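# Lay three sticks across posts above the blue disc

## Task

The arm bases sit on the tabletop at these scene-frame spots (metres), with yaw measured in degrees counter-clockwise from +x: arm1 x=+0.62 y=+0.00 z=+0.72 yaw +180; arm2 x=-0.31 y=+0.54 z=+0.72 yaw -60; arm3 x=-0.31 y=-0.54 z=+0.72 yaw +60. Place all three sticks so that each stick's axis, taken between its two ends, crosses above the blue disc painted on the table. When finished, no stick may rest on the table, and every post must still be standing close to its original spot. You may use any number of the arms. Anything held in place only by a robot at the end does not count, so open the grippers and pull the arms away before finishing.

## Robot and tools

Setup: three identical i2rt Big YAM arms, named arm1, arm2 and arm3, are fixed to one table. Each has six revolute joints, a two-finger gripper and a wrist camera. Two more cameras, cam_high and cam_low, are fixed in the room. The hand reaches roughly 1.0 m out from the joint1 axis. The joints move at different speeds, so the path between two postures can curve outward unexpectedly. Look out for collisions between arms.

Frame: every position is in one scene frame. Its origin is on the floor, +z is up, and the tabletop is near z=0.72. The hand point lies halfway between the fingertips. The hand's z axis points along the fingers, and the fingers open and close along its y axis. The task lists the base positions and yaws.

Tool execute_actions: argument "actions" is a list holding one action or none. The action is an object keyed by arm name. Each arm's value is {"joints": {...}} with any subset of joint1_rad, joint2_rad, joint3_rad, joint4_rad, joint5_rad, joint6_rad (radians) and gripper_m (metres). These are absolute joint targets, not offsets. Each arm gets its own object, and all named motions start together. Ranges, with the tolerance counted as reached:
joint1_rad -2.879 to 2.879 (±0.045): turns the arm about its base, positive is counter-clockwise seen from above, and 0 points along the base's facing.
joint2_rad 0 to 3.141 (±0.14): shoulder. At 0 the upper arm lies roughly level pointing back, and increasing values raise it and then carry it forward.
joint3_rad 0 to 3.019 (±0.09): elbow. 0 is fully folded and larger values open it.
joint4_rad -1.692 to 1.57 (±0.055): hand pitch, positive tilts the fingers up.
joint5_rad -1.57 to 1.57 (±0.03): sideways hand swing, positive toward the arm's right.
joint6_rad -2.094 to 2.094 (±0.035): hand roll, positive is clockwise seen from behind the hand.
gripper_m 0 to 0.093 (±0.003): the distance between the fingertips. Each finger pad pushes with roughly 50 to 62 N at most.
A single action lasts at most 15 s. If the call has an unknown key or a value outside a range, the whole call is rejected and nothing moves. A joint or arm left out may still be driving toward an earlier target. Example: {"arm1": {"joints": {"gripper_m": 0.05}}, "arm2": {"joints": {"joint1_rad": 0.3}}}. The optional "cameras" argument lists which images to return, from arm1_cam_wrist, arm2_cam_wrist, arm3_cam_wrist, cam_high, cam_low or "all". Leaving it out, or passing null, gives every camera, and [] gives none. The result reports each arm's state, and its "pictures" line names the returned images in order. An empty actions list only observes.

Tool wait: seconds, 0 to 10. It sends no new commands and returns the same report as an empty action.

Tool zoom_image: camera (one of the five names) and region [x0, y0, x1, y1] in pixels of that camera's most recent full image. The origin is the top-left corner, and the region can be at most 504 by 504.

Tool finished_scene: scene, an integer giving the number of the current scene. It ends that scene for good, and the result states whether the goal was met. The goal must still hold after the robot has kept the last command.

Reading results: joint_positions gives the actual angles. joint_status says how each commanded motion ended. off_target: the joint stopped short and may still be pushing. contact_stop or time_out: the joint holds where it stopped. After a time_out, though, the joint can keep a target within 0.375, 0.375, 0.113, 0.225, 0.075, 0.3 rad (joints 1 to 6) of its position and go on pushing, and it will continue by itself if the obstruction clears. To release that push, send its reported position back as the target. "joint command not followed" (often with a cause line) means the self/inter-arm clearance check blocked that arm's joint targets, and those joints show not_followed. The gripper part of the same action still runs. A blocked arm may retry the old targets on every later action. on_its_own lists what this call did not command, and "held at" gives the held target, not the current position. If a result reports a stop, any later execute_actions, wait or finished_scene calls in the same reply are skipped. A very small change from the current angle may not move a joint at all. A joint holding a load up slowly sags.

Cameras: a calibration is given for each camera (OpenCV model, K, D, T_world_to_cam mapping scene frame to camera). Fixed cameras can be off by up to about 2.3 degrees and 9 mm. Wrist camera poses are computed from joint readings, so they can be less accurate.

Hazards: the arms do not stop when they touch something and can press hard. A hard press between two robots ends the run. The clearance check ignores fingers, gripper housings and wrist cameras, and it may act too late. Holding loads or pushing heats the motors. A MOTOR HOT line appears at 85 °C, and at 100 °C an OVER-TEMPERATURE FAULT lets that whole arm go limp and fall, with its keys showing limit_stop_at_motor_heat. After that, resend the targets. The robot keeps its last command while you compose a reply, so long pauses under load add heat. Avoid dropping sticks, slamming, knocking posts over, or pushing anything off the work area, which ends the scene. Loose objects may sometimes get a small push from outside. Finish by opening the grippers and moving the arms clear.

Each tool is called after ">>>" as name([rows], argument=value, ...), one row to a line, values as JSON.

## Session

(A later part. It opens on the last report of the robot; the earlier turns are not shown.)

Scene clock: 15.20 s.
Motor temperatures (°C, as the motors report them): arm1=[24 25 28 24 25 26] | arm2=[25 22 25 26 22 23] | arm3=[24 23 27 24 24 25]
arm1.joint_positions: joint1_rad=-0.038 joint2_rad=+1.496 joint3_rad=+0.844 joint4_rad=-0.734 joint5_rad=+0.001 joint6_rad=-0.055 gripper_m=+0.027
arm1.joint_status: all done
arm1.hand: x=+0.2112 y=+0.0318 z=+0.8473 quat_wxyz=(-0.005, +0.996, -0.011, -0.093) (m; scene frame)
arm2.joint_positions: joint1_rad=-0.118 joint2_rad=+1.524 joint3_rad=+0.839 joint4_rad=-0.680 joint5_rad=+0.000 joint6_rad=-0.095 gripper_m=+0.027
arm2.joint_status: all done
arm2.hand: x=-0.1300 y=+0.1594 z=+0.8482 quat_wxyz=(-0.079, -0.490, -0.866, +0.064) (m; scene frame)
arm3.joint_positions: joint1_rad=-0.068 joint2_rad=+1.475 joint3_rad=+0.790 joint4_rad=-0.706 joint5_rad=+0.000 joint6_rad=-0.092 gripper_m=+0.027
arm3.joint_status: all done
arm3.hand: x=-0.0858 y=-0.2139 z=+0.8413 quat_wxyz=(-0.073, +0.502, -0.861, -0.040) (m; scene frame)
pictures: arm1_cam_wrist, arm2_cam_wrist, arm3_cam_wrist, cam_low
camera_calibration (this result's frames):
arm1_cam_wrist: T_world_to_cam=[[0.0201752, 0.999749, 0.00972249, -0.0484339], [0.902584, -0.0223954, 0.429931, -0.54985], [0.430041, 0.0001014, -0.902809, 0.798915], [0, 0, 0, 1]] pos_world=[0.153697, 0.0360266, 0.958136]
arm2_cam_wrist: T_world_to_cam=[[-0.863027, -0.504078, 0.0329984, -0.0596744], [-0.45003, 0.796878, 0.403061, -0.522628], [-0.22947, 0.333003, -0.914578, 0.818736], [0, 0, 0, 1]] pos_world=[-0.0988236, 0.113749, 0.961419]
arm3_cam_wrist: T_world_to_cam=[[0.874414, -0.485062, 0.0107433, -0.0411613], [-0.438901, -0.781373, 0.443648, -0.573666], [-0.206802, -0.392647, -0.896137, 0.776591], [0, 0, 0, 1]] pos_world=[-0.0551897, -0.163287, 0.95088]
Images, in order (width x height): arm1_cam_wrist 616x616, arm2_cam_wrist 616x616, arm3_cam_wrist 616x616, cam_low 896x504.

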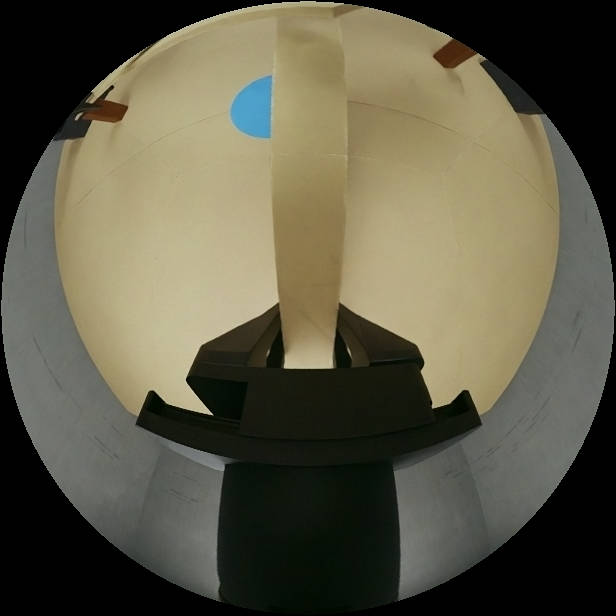

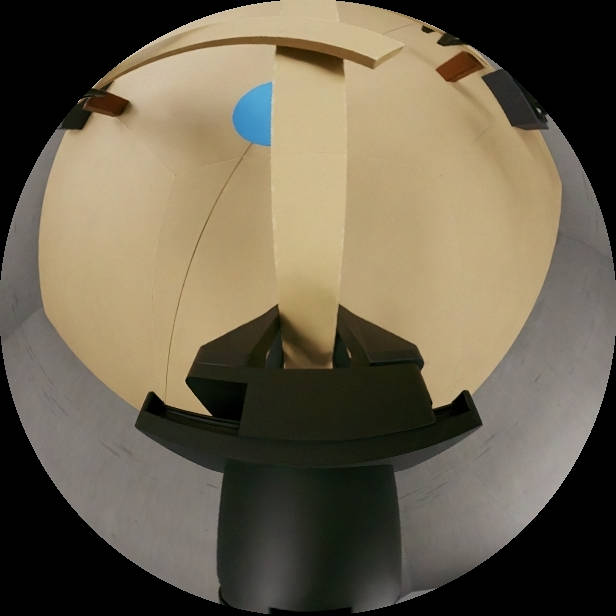

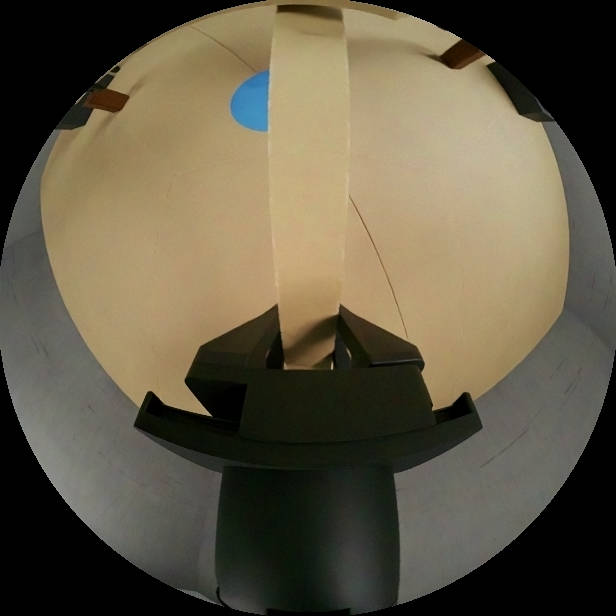

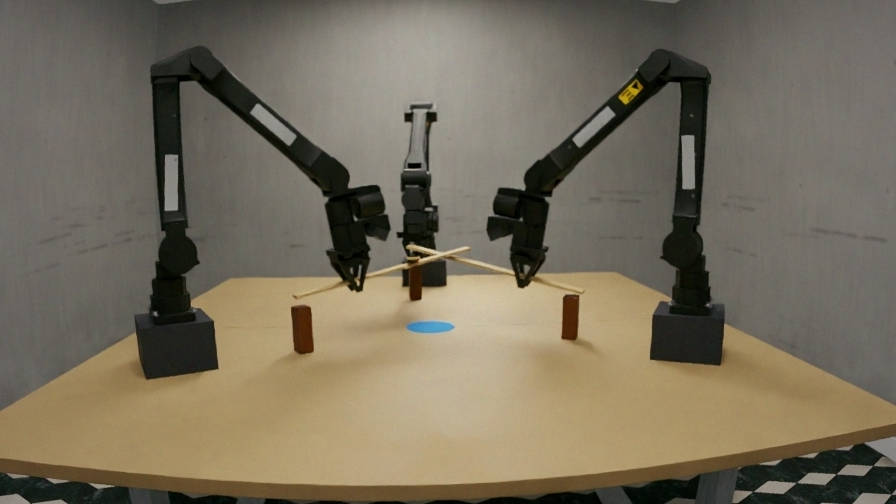

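>>> execute_actions([
  {"arm1":{"joints":{"joint2_rad":1.575,"joint3_rad":0.92,"joint4_rad":-0.776}},"arm2":{"joints":{"joint2_rad":1.60,"joint3_rad":0.89,"joint4_rad":-0.69}},"arm3":{"joints":{"joint2_rad":1.56,"joint3_rad":0.897,"joint4_rad":-0.787}}},
], cameras=["cam_high","cam_low"])

>>> zoom_image(camera="cam_high", region=[330, 190, 580, 350])

>>> zoom_image(camera="cam_low", region=[270, 240, 450, 330])

>>> zoom_image(camera="cam_low", region=[400, 240, 600, 330])

Scene clock: 17.83 s.
Motor temperatures (°C, as the motors report them): arm1=[24 25 28 24 25 26] | arm2=[25 22 26 26 22 23] | arm3=[24 23 27 24 24 25]
arm1.joint_positions: joint1_rad=-0.040 joint2_rad=+1.572 joint3_rad=+0.875 joint4_rad=-0.763 joint5_rad=+0.001 joint6_rad=-0.052 gripper_m=+0.027
arm1.joint_status: all done
arm1.hand: x=+0.2108 y=+0.0322 z=+0.8273 quat_wxyz=(-0.002, +0.998, -0.013, -0.057) (m; scene frame)
arm2.joint_positions: joint1_rad=-0.119 joint2_rad=+1.596 joint3_rad=+0.852 joint4_rad=-0.686 joint5_rad=+0.000 joint6_rad=-0.095 gripper_m=+0.027
arm2.joint_status: all done
arm2.hand: x=-0.1318 y=+0.1621 z=+0.8238 quat_wxyz=(-0.053, -0.491, -0.868, +0.046) (m; scene frame)
arm3.joint_positions: joint1_rad=-0.069 joint2_rad=+1.568 joint3_rad=+0.847 joint4_rad=-0.772 joint5_rad=+0.000 joint6_rad=-0.092 gripper_m=+0.027
arm3.joint_status: all done
arm3.hand: x=-0.0851 y=-0.2127 z=+0.8231 quat_wxyz=(-0.027, +0.504, -0.863, -0.019) (m; scene frame)
pictures: cam_high, cam_low
Images, in order (width x height): cam_high 896x504, cam_low 896x504.

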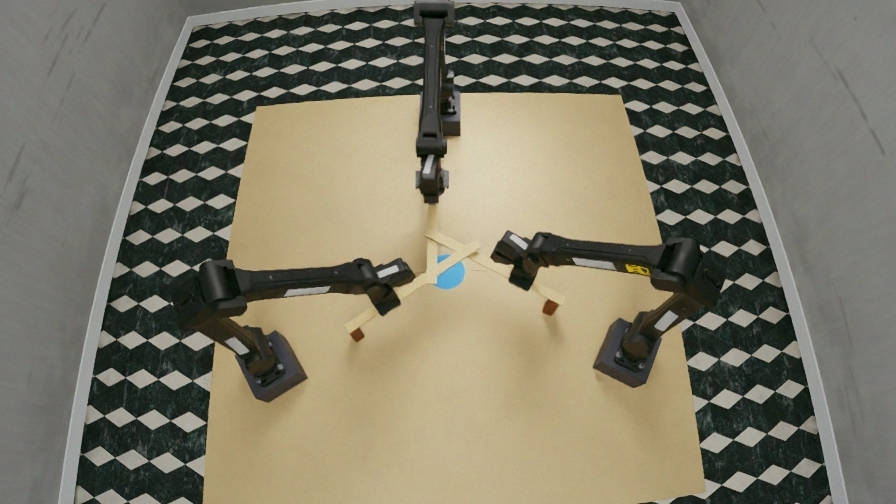

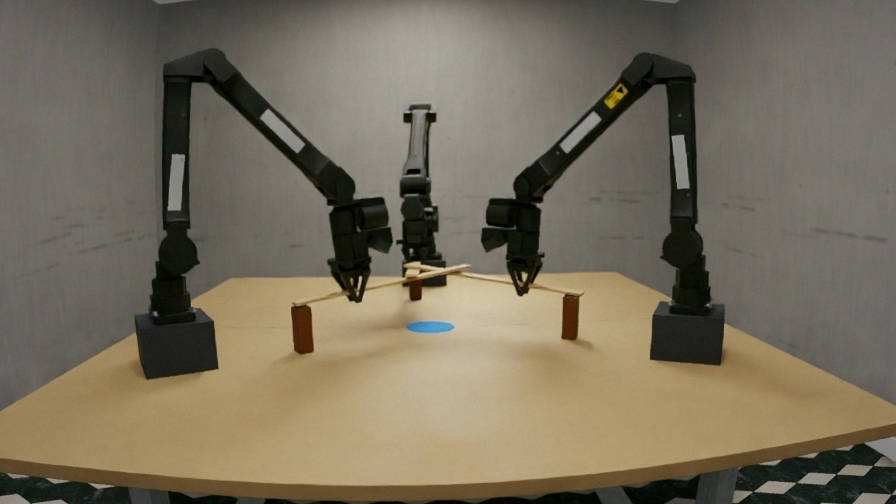

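Region (330, 190, 580, 350) of cam_high's 896x504 image, scaled by 2.016, with more detail than that image has; it fills the top 323 rows of this view, and the rest is white.

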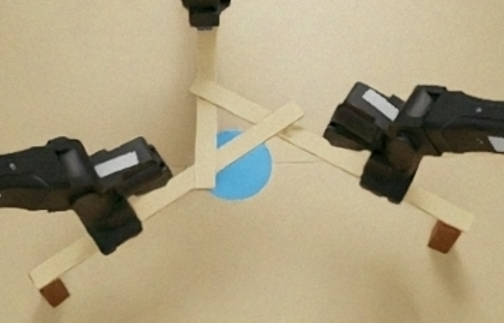

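Region (270, 240, 450, 330) of cam_low's 896x504 image, scaled by 2.800, with more detail than that image has.

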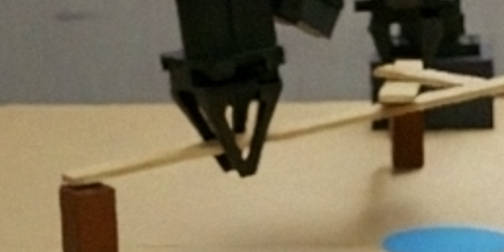

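Region (400, 240, 600, 330) of cam_low's 896x504 image, scaled by 2.520, with more detail than that image has; it fills the top 227 rows of this view, and the rest is white.

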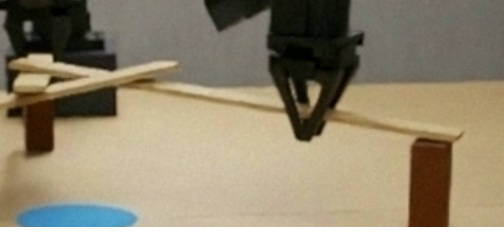

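>>> execute_actions([
  {"arm2":{"joints":{"joint2_rad":1.614}},"arm3":{"joints":{"joint2_rad":1.585,"joint3_rad":0.917}}},
], cameras=["cam_high","cam_low"])

>>> zoom_image(camera="cam_high", region=[330, 190, 580, 350])

>>> zoom_image(camera="cam_low", region=[270, 240, 600, 330])

Scene clock: 19.00 s.
Motor temperatures (°C, as the motors report them): arm1=[24 25 28 24 25 26] | arm2=[25 22 26 26 22 23] | arm3=[24 23 27 24 24 25]
arm1.joint_positions: joint1_rad=-0.040 joint2_rad=+1.572 joint3_rad=+0.875 joint4_rad=-0.763 joint5_rad=+0.001 joint6_rad=-0.051 gripper_m=+0.027
arm1.joint_status: not commanded
arm1.hand: x=+0.2108 y=+0.0323 z=+0.8273 quat_wxyz=(-0.002, +0.998, -0.013, -0.057) (m; scene frame)
arm2.joint_positions: joint1_rad=-0.119 joint2_rad=+1.598 joint3_rad=+0.852 joint4_rad=-0.686 joint5_rad=+0.000 joint6_rad=-0.095 gripper_m=+0.027
arm2.joint_status: all done
arm2.hand: x=-0.1319 y=+0.1622 z=+0.8233 quat_wxyz=(-0.052, -0.491, -0.868, +0.045) (m; scene frame)
arm3.joint_positions: joint1_rad=-0.070 joint2_rad=+1.580 joint3_rad=+0.863 joint4_rad=-0.776 joint5_rad=+0.000 joint6_rad=-0.092 gripper_m=+0.027
arm3.joint_status: all done
arm3.hand: x=-0.0815 y=-0.2084 z=+0.8233 quat_wxyz=(-0.027, +0.503, -0.863, -0.019) (m; scene frame)
pictures: cam_high, cam_low
Images, in order (width x height): cam_high 896x504, cam_low 896x504.

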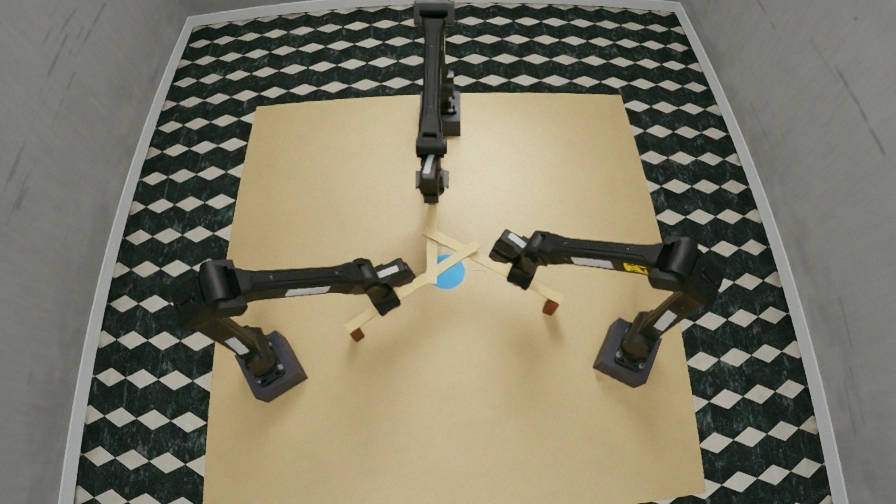

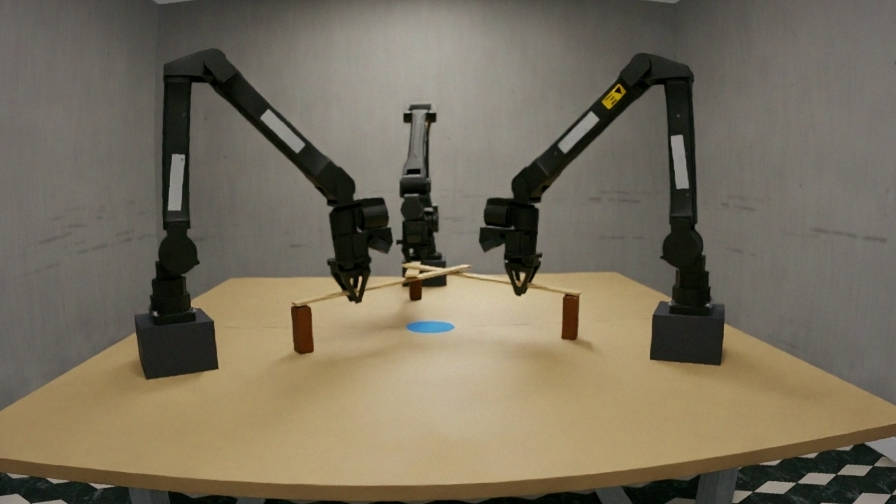

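Region (330, 190, 580, 350) of cam_high's 896x504 image, scaled by 2.016, with more detail than that image has; it fills the top 323 rows of this view, and the rest is white.

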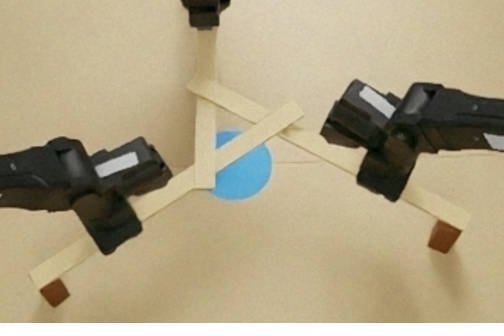

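Region (270, 240, 600, 330) of cam_low's 896x504 image, scaled by 1.527, with more detail than that image has; it fills the top 137 rows of this view, and the rest is white.

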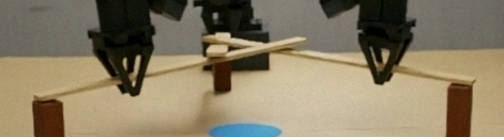

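>>> execute_actions(actions=[], cameras=["cam_high","cam_low"])

Scene clock: 19.57 s.
Motor temperatures (°C, as the motors report them): arm1=[24 25 28 24 25 26] | arm2=[25 22 26 26 22 23] | arm3=[24 23 27 24 24 25]
arm1.joint_positions: joint1_rad=-0.040 joint2_rad=+1.572 joint3_rad=+0.875 joint4_rad=-0.763 joint5_rad=+0.001 joint6_rad=-0.051 gripper_m=+0.027
arm1.joint_status: not commanded
arm1.hand: x=+0.2108 y=+0.0323 z=+0.8273 quat_wxyz=(-0.002, +0.998, -0.013, -0.057) (m; scene frame)
arm2.joint_positions: joint1_rad=-0.119 joint2_rad=+1.598 joint3_rad=+0.852 joint4_rad=-0.686 joint5_rad=+0.000 joint6_rad=-0.095 gripper_m=+0.027
arm2.joint_status: all done
arm2.hand: x=-0.1319 y=+0.1622 z=+0.8233 quat_wxyz=(-0.052, -0.491, -0.868, +0.045) (m; scene frame)
arm3.joint_positions: joint1_rad=-0.070 joint2_rad=+1.580 joint3_rad=+0.863 joint4_rad=-0.776 joint5_rad=+0.000 joint6_rad=-0.092 gripper_m=+0.027
arm3.joint_status: all done
arm3.hand: x=-0.0815 y=-0.2084 z=+0.8233 quat_wxyz=(-0.027, +0.503, -0.863, -0.019) (m; scene frame)
pictures: cam_high, cam_low
Images, in order (width x height): cam_high 896x504, cam_low 896x504.

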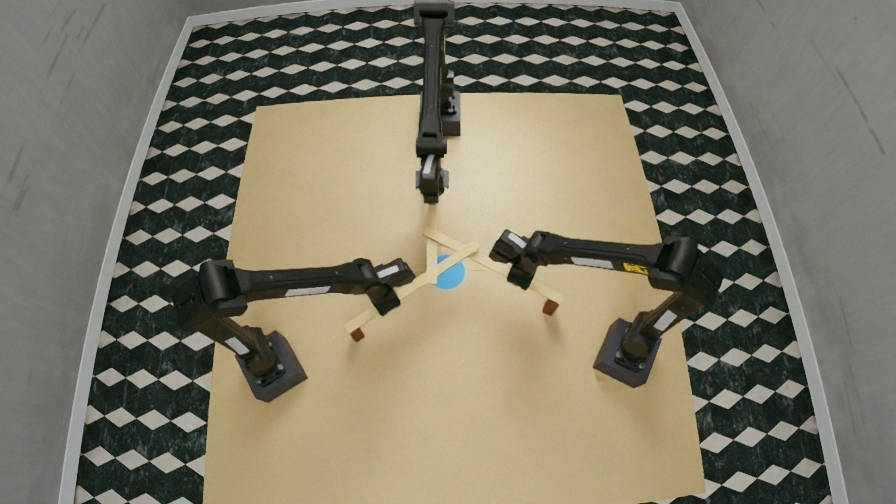

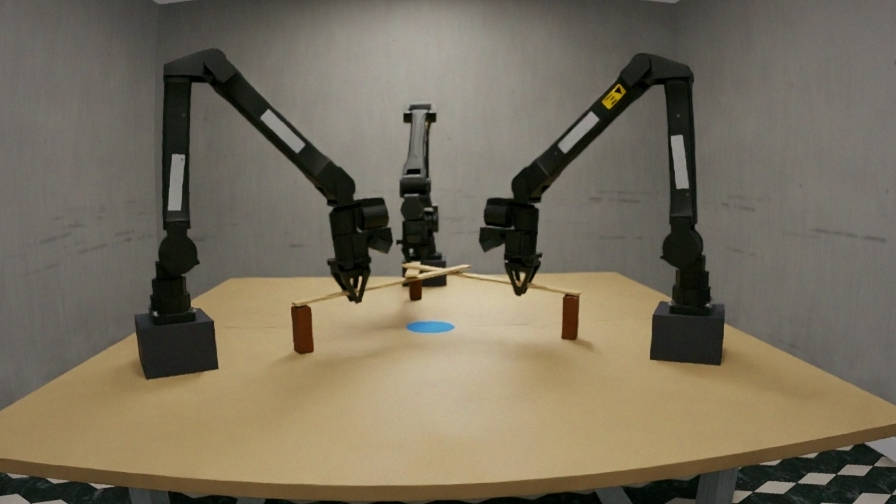

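>>> execute_actions([
  {"arm1":{"joints":{"gripper_m":0.065}},"arm2":{"joints":{"gripper_m":0.065}},"arm3":{"joints":{"gripper_m":0.065}}},
], cameras=["cam_high","cam_low"])

Scene clock: 20.40 s.
Motor temperatures (°C, as the motors report them): arm1=[24 25 29 24 25 26] | arm2=[25 22 26 26 22 23] | arm3=[24 23 27 24 24 25]
arm1.joint_positions: joint1_rad=-0.040 joint2_rad=+1.572 joint3_rad=+0.875 joint4_rad=-0.768 joint5_rad=+0.001 joint6_rad=-0.051 gripper_m=+0.065
arm1.joint_status: all done
arm1.hand: x=+0.2120 y=+0.0322 z=+0.8271 quat_wxyz=(-0.002, +0.998, -0.013, -0.054) (m; scene frame)
arm2.joint_positions: joint1_rad=-0.119 joint2_rad=+1.598 joint3_rad=+0.853 joint4_rad=-0.686 joint5_rad=+0.000 joint6_rad=-0.095 gripper_m=+0.065
arm2.joint_status: all done
arm2.hand: x=-0.1317 y=+0.1619 z=+0.8236 quat_wxyz=(-0.053, -0.491, -0.868, +0.046) (m; scene frame)
arm3.joint_positions: joint1_rad=-0.070 joint2_rad=+1.580 joint3_rad=+0.868 joint4_rad=-0.776 joint5_rad=+0.000 joint6_rad=-0.092 gripper_m=+0.065
arm3.joint_status: all done
arm3.hand: x=-0.0800 y=-0.2062 z=+0.8249 quat_wxyz=(-0.030, +0.503, -0.863, -0.020) (m; scene frame)
pictures: cam_high, cam_low
Images, in order (width x height): cam_high 896x504, cam_low 896x504.

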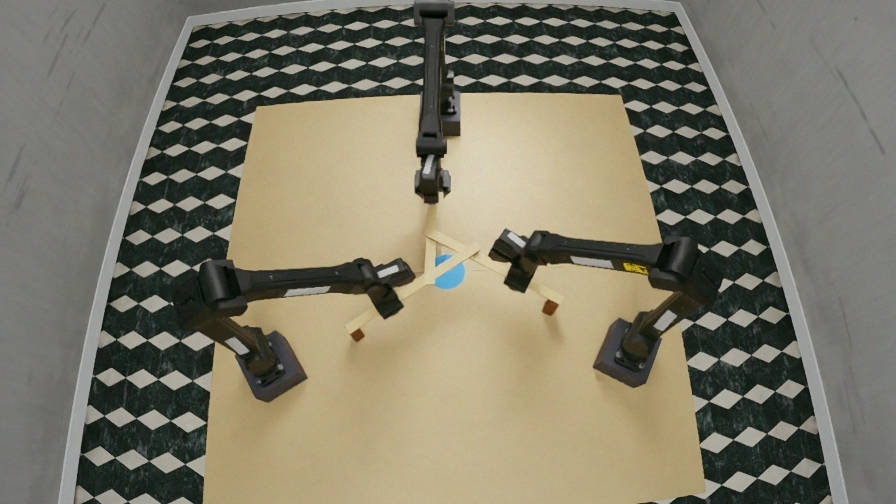

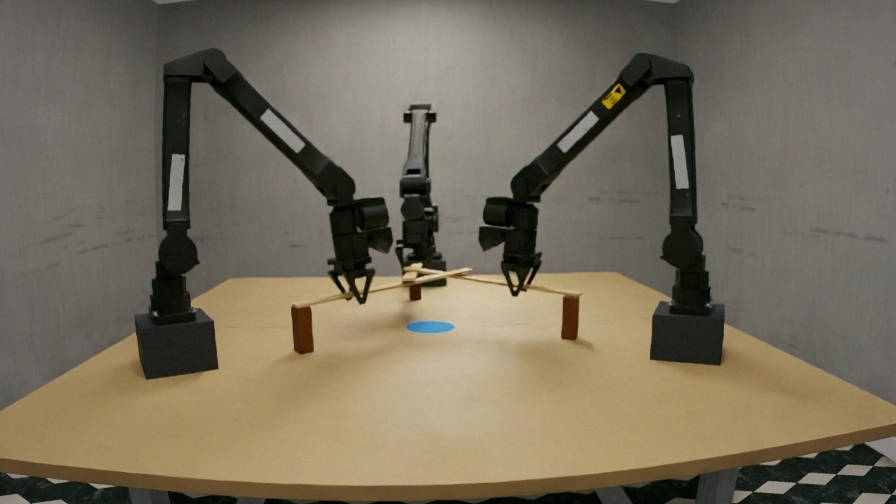

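>>> execute_actions([
  {"arm1":{"joints":{"joint2_rad":0.9}},"arm2":{"joints":{"joint2_rad":0.9}},"arm3":{"joints":{"joint2_rad":0.9}}},
], cameras=["cam_high","cam_low"])

>>> zoom_image(camera="cam_high", region=[330, 160, 580, 350])

Scene clock: 21.97 s.
Motor temperatures (°C, as the motors report them): arm1=[24 25 29 24 25 26] | arm2=[25 22 26 26 22 23] | arm3=[24 23 28 24 24 25]
arm1.joint_positions: joint1_rad=-0.040 joint2_rad=+0.891 joint3_rad=+0.875 joint4_rad=-0.770 joint5_rad=+0.001 joint6_rad=-0.051 gripper_m=+0.065
arm1.joint_status: all done
arm1.hand: x=+0.2295 y=+0.0320 z=+1.0950 quat_wxyz=(-0.023, +0.923, -0.013, -0.383) (m; scene frame)
arm2.joint_positions: joint1_rad=-0.119 joint2_rad=+0.889 joint3_rad=+0.860 joint4_rad=-0.686 joint5_rad=+0.000 joint6_rad=-0.095 gripper_m=+0.065
arm2.joint_status: all done
arm2.hand: x=-0.1328 y=+0.1739 z=+1.1137 quat_wxyz=(-0.336, -0.446, -0.793, +0.243) (m; scene frame)
arm3.joint_positions: joint1_rad=-0.070 joint2_rad=+0.894 joint3_rad=+0.871 joint4_rad=-0.776 joint5_rad=+0.000 joint6_rad=-0.092 gripper_m=+0.065
arm3.joint_status: all done
arm3.hand: x=-0.0823 y=-0.2147 z=+1.0943 quat_wxyz=(-0.334, +0.466, -0.803, -0.161) (m; scene frame)
pictures: cam_high, cam_low
Images, in order (width x height): cam_high 896x504, cam_low 896x504.

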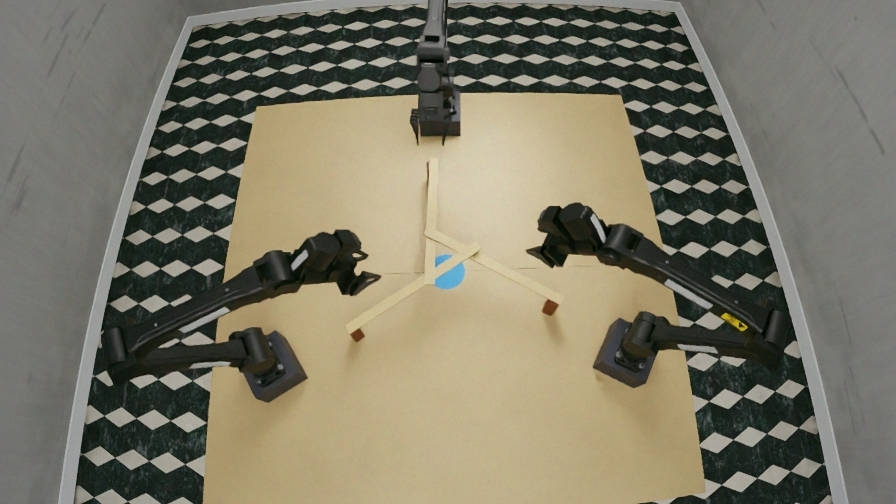

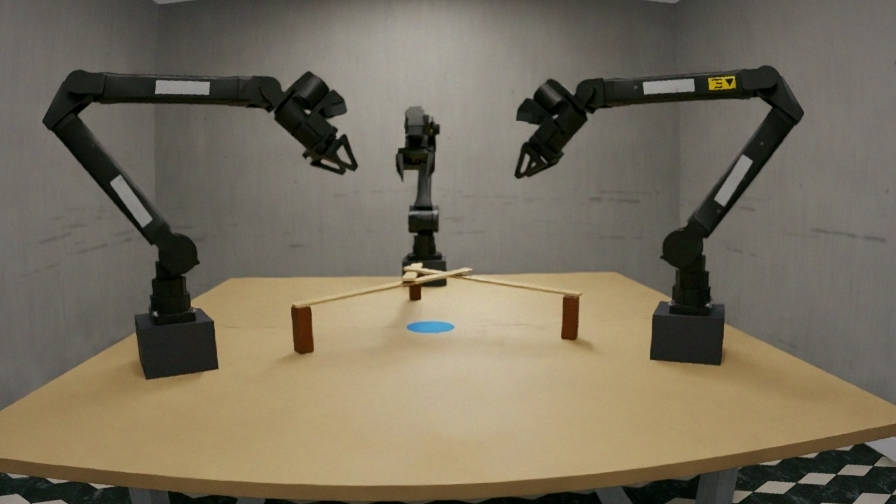

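Region (330, 160, 580, 350) of cam_high's 896x504 image, scaled by 2.016, with more detail than that image has; it fills the top 383 rows of this view, and the rest is white.

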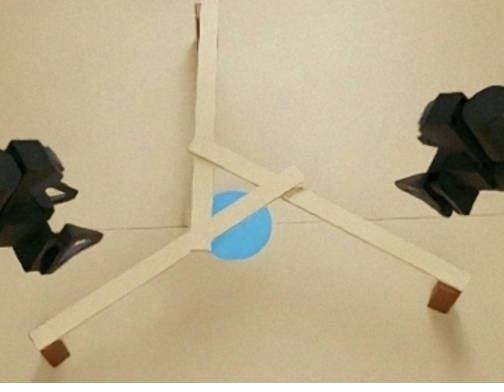

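>>> zoom_image(camera="cam_high", region=[410, 220, 490, 300])

>>> zoom_image(camera="cam_low", region=[380, 250, 490, 345])

Region (410, 220, 490, 300) of cam_high's 896x504 image, scaled by 6.300, with more detail than that image has.

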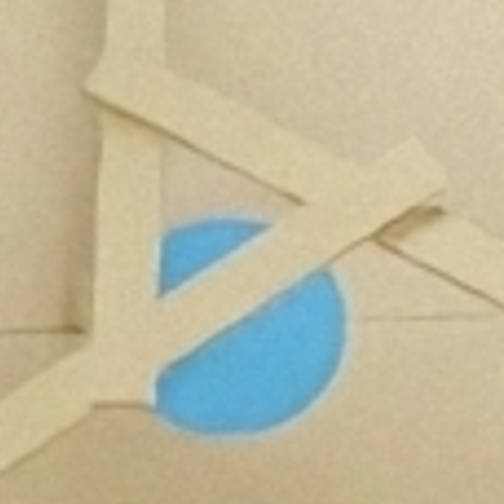

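Region (380, 250, 490, 345) of cam_low's 896x504 image, scaled by 4.582, with more detail than that image has; it fills the top 435 rows of this view, and the rest is white.

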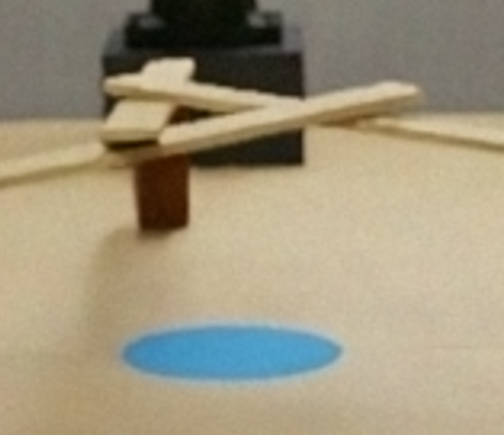

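>>> finished_scene(scene=2)

The scene is finished: the task was done.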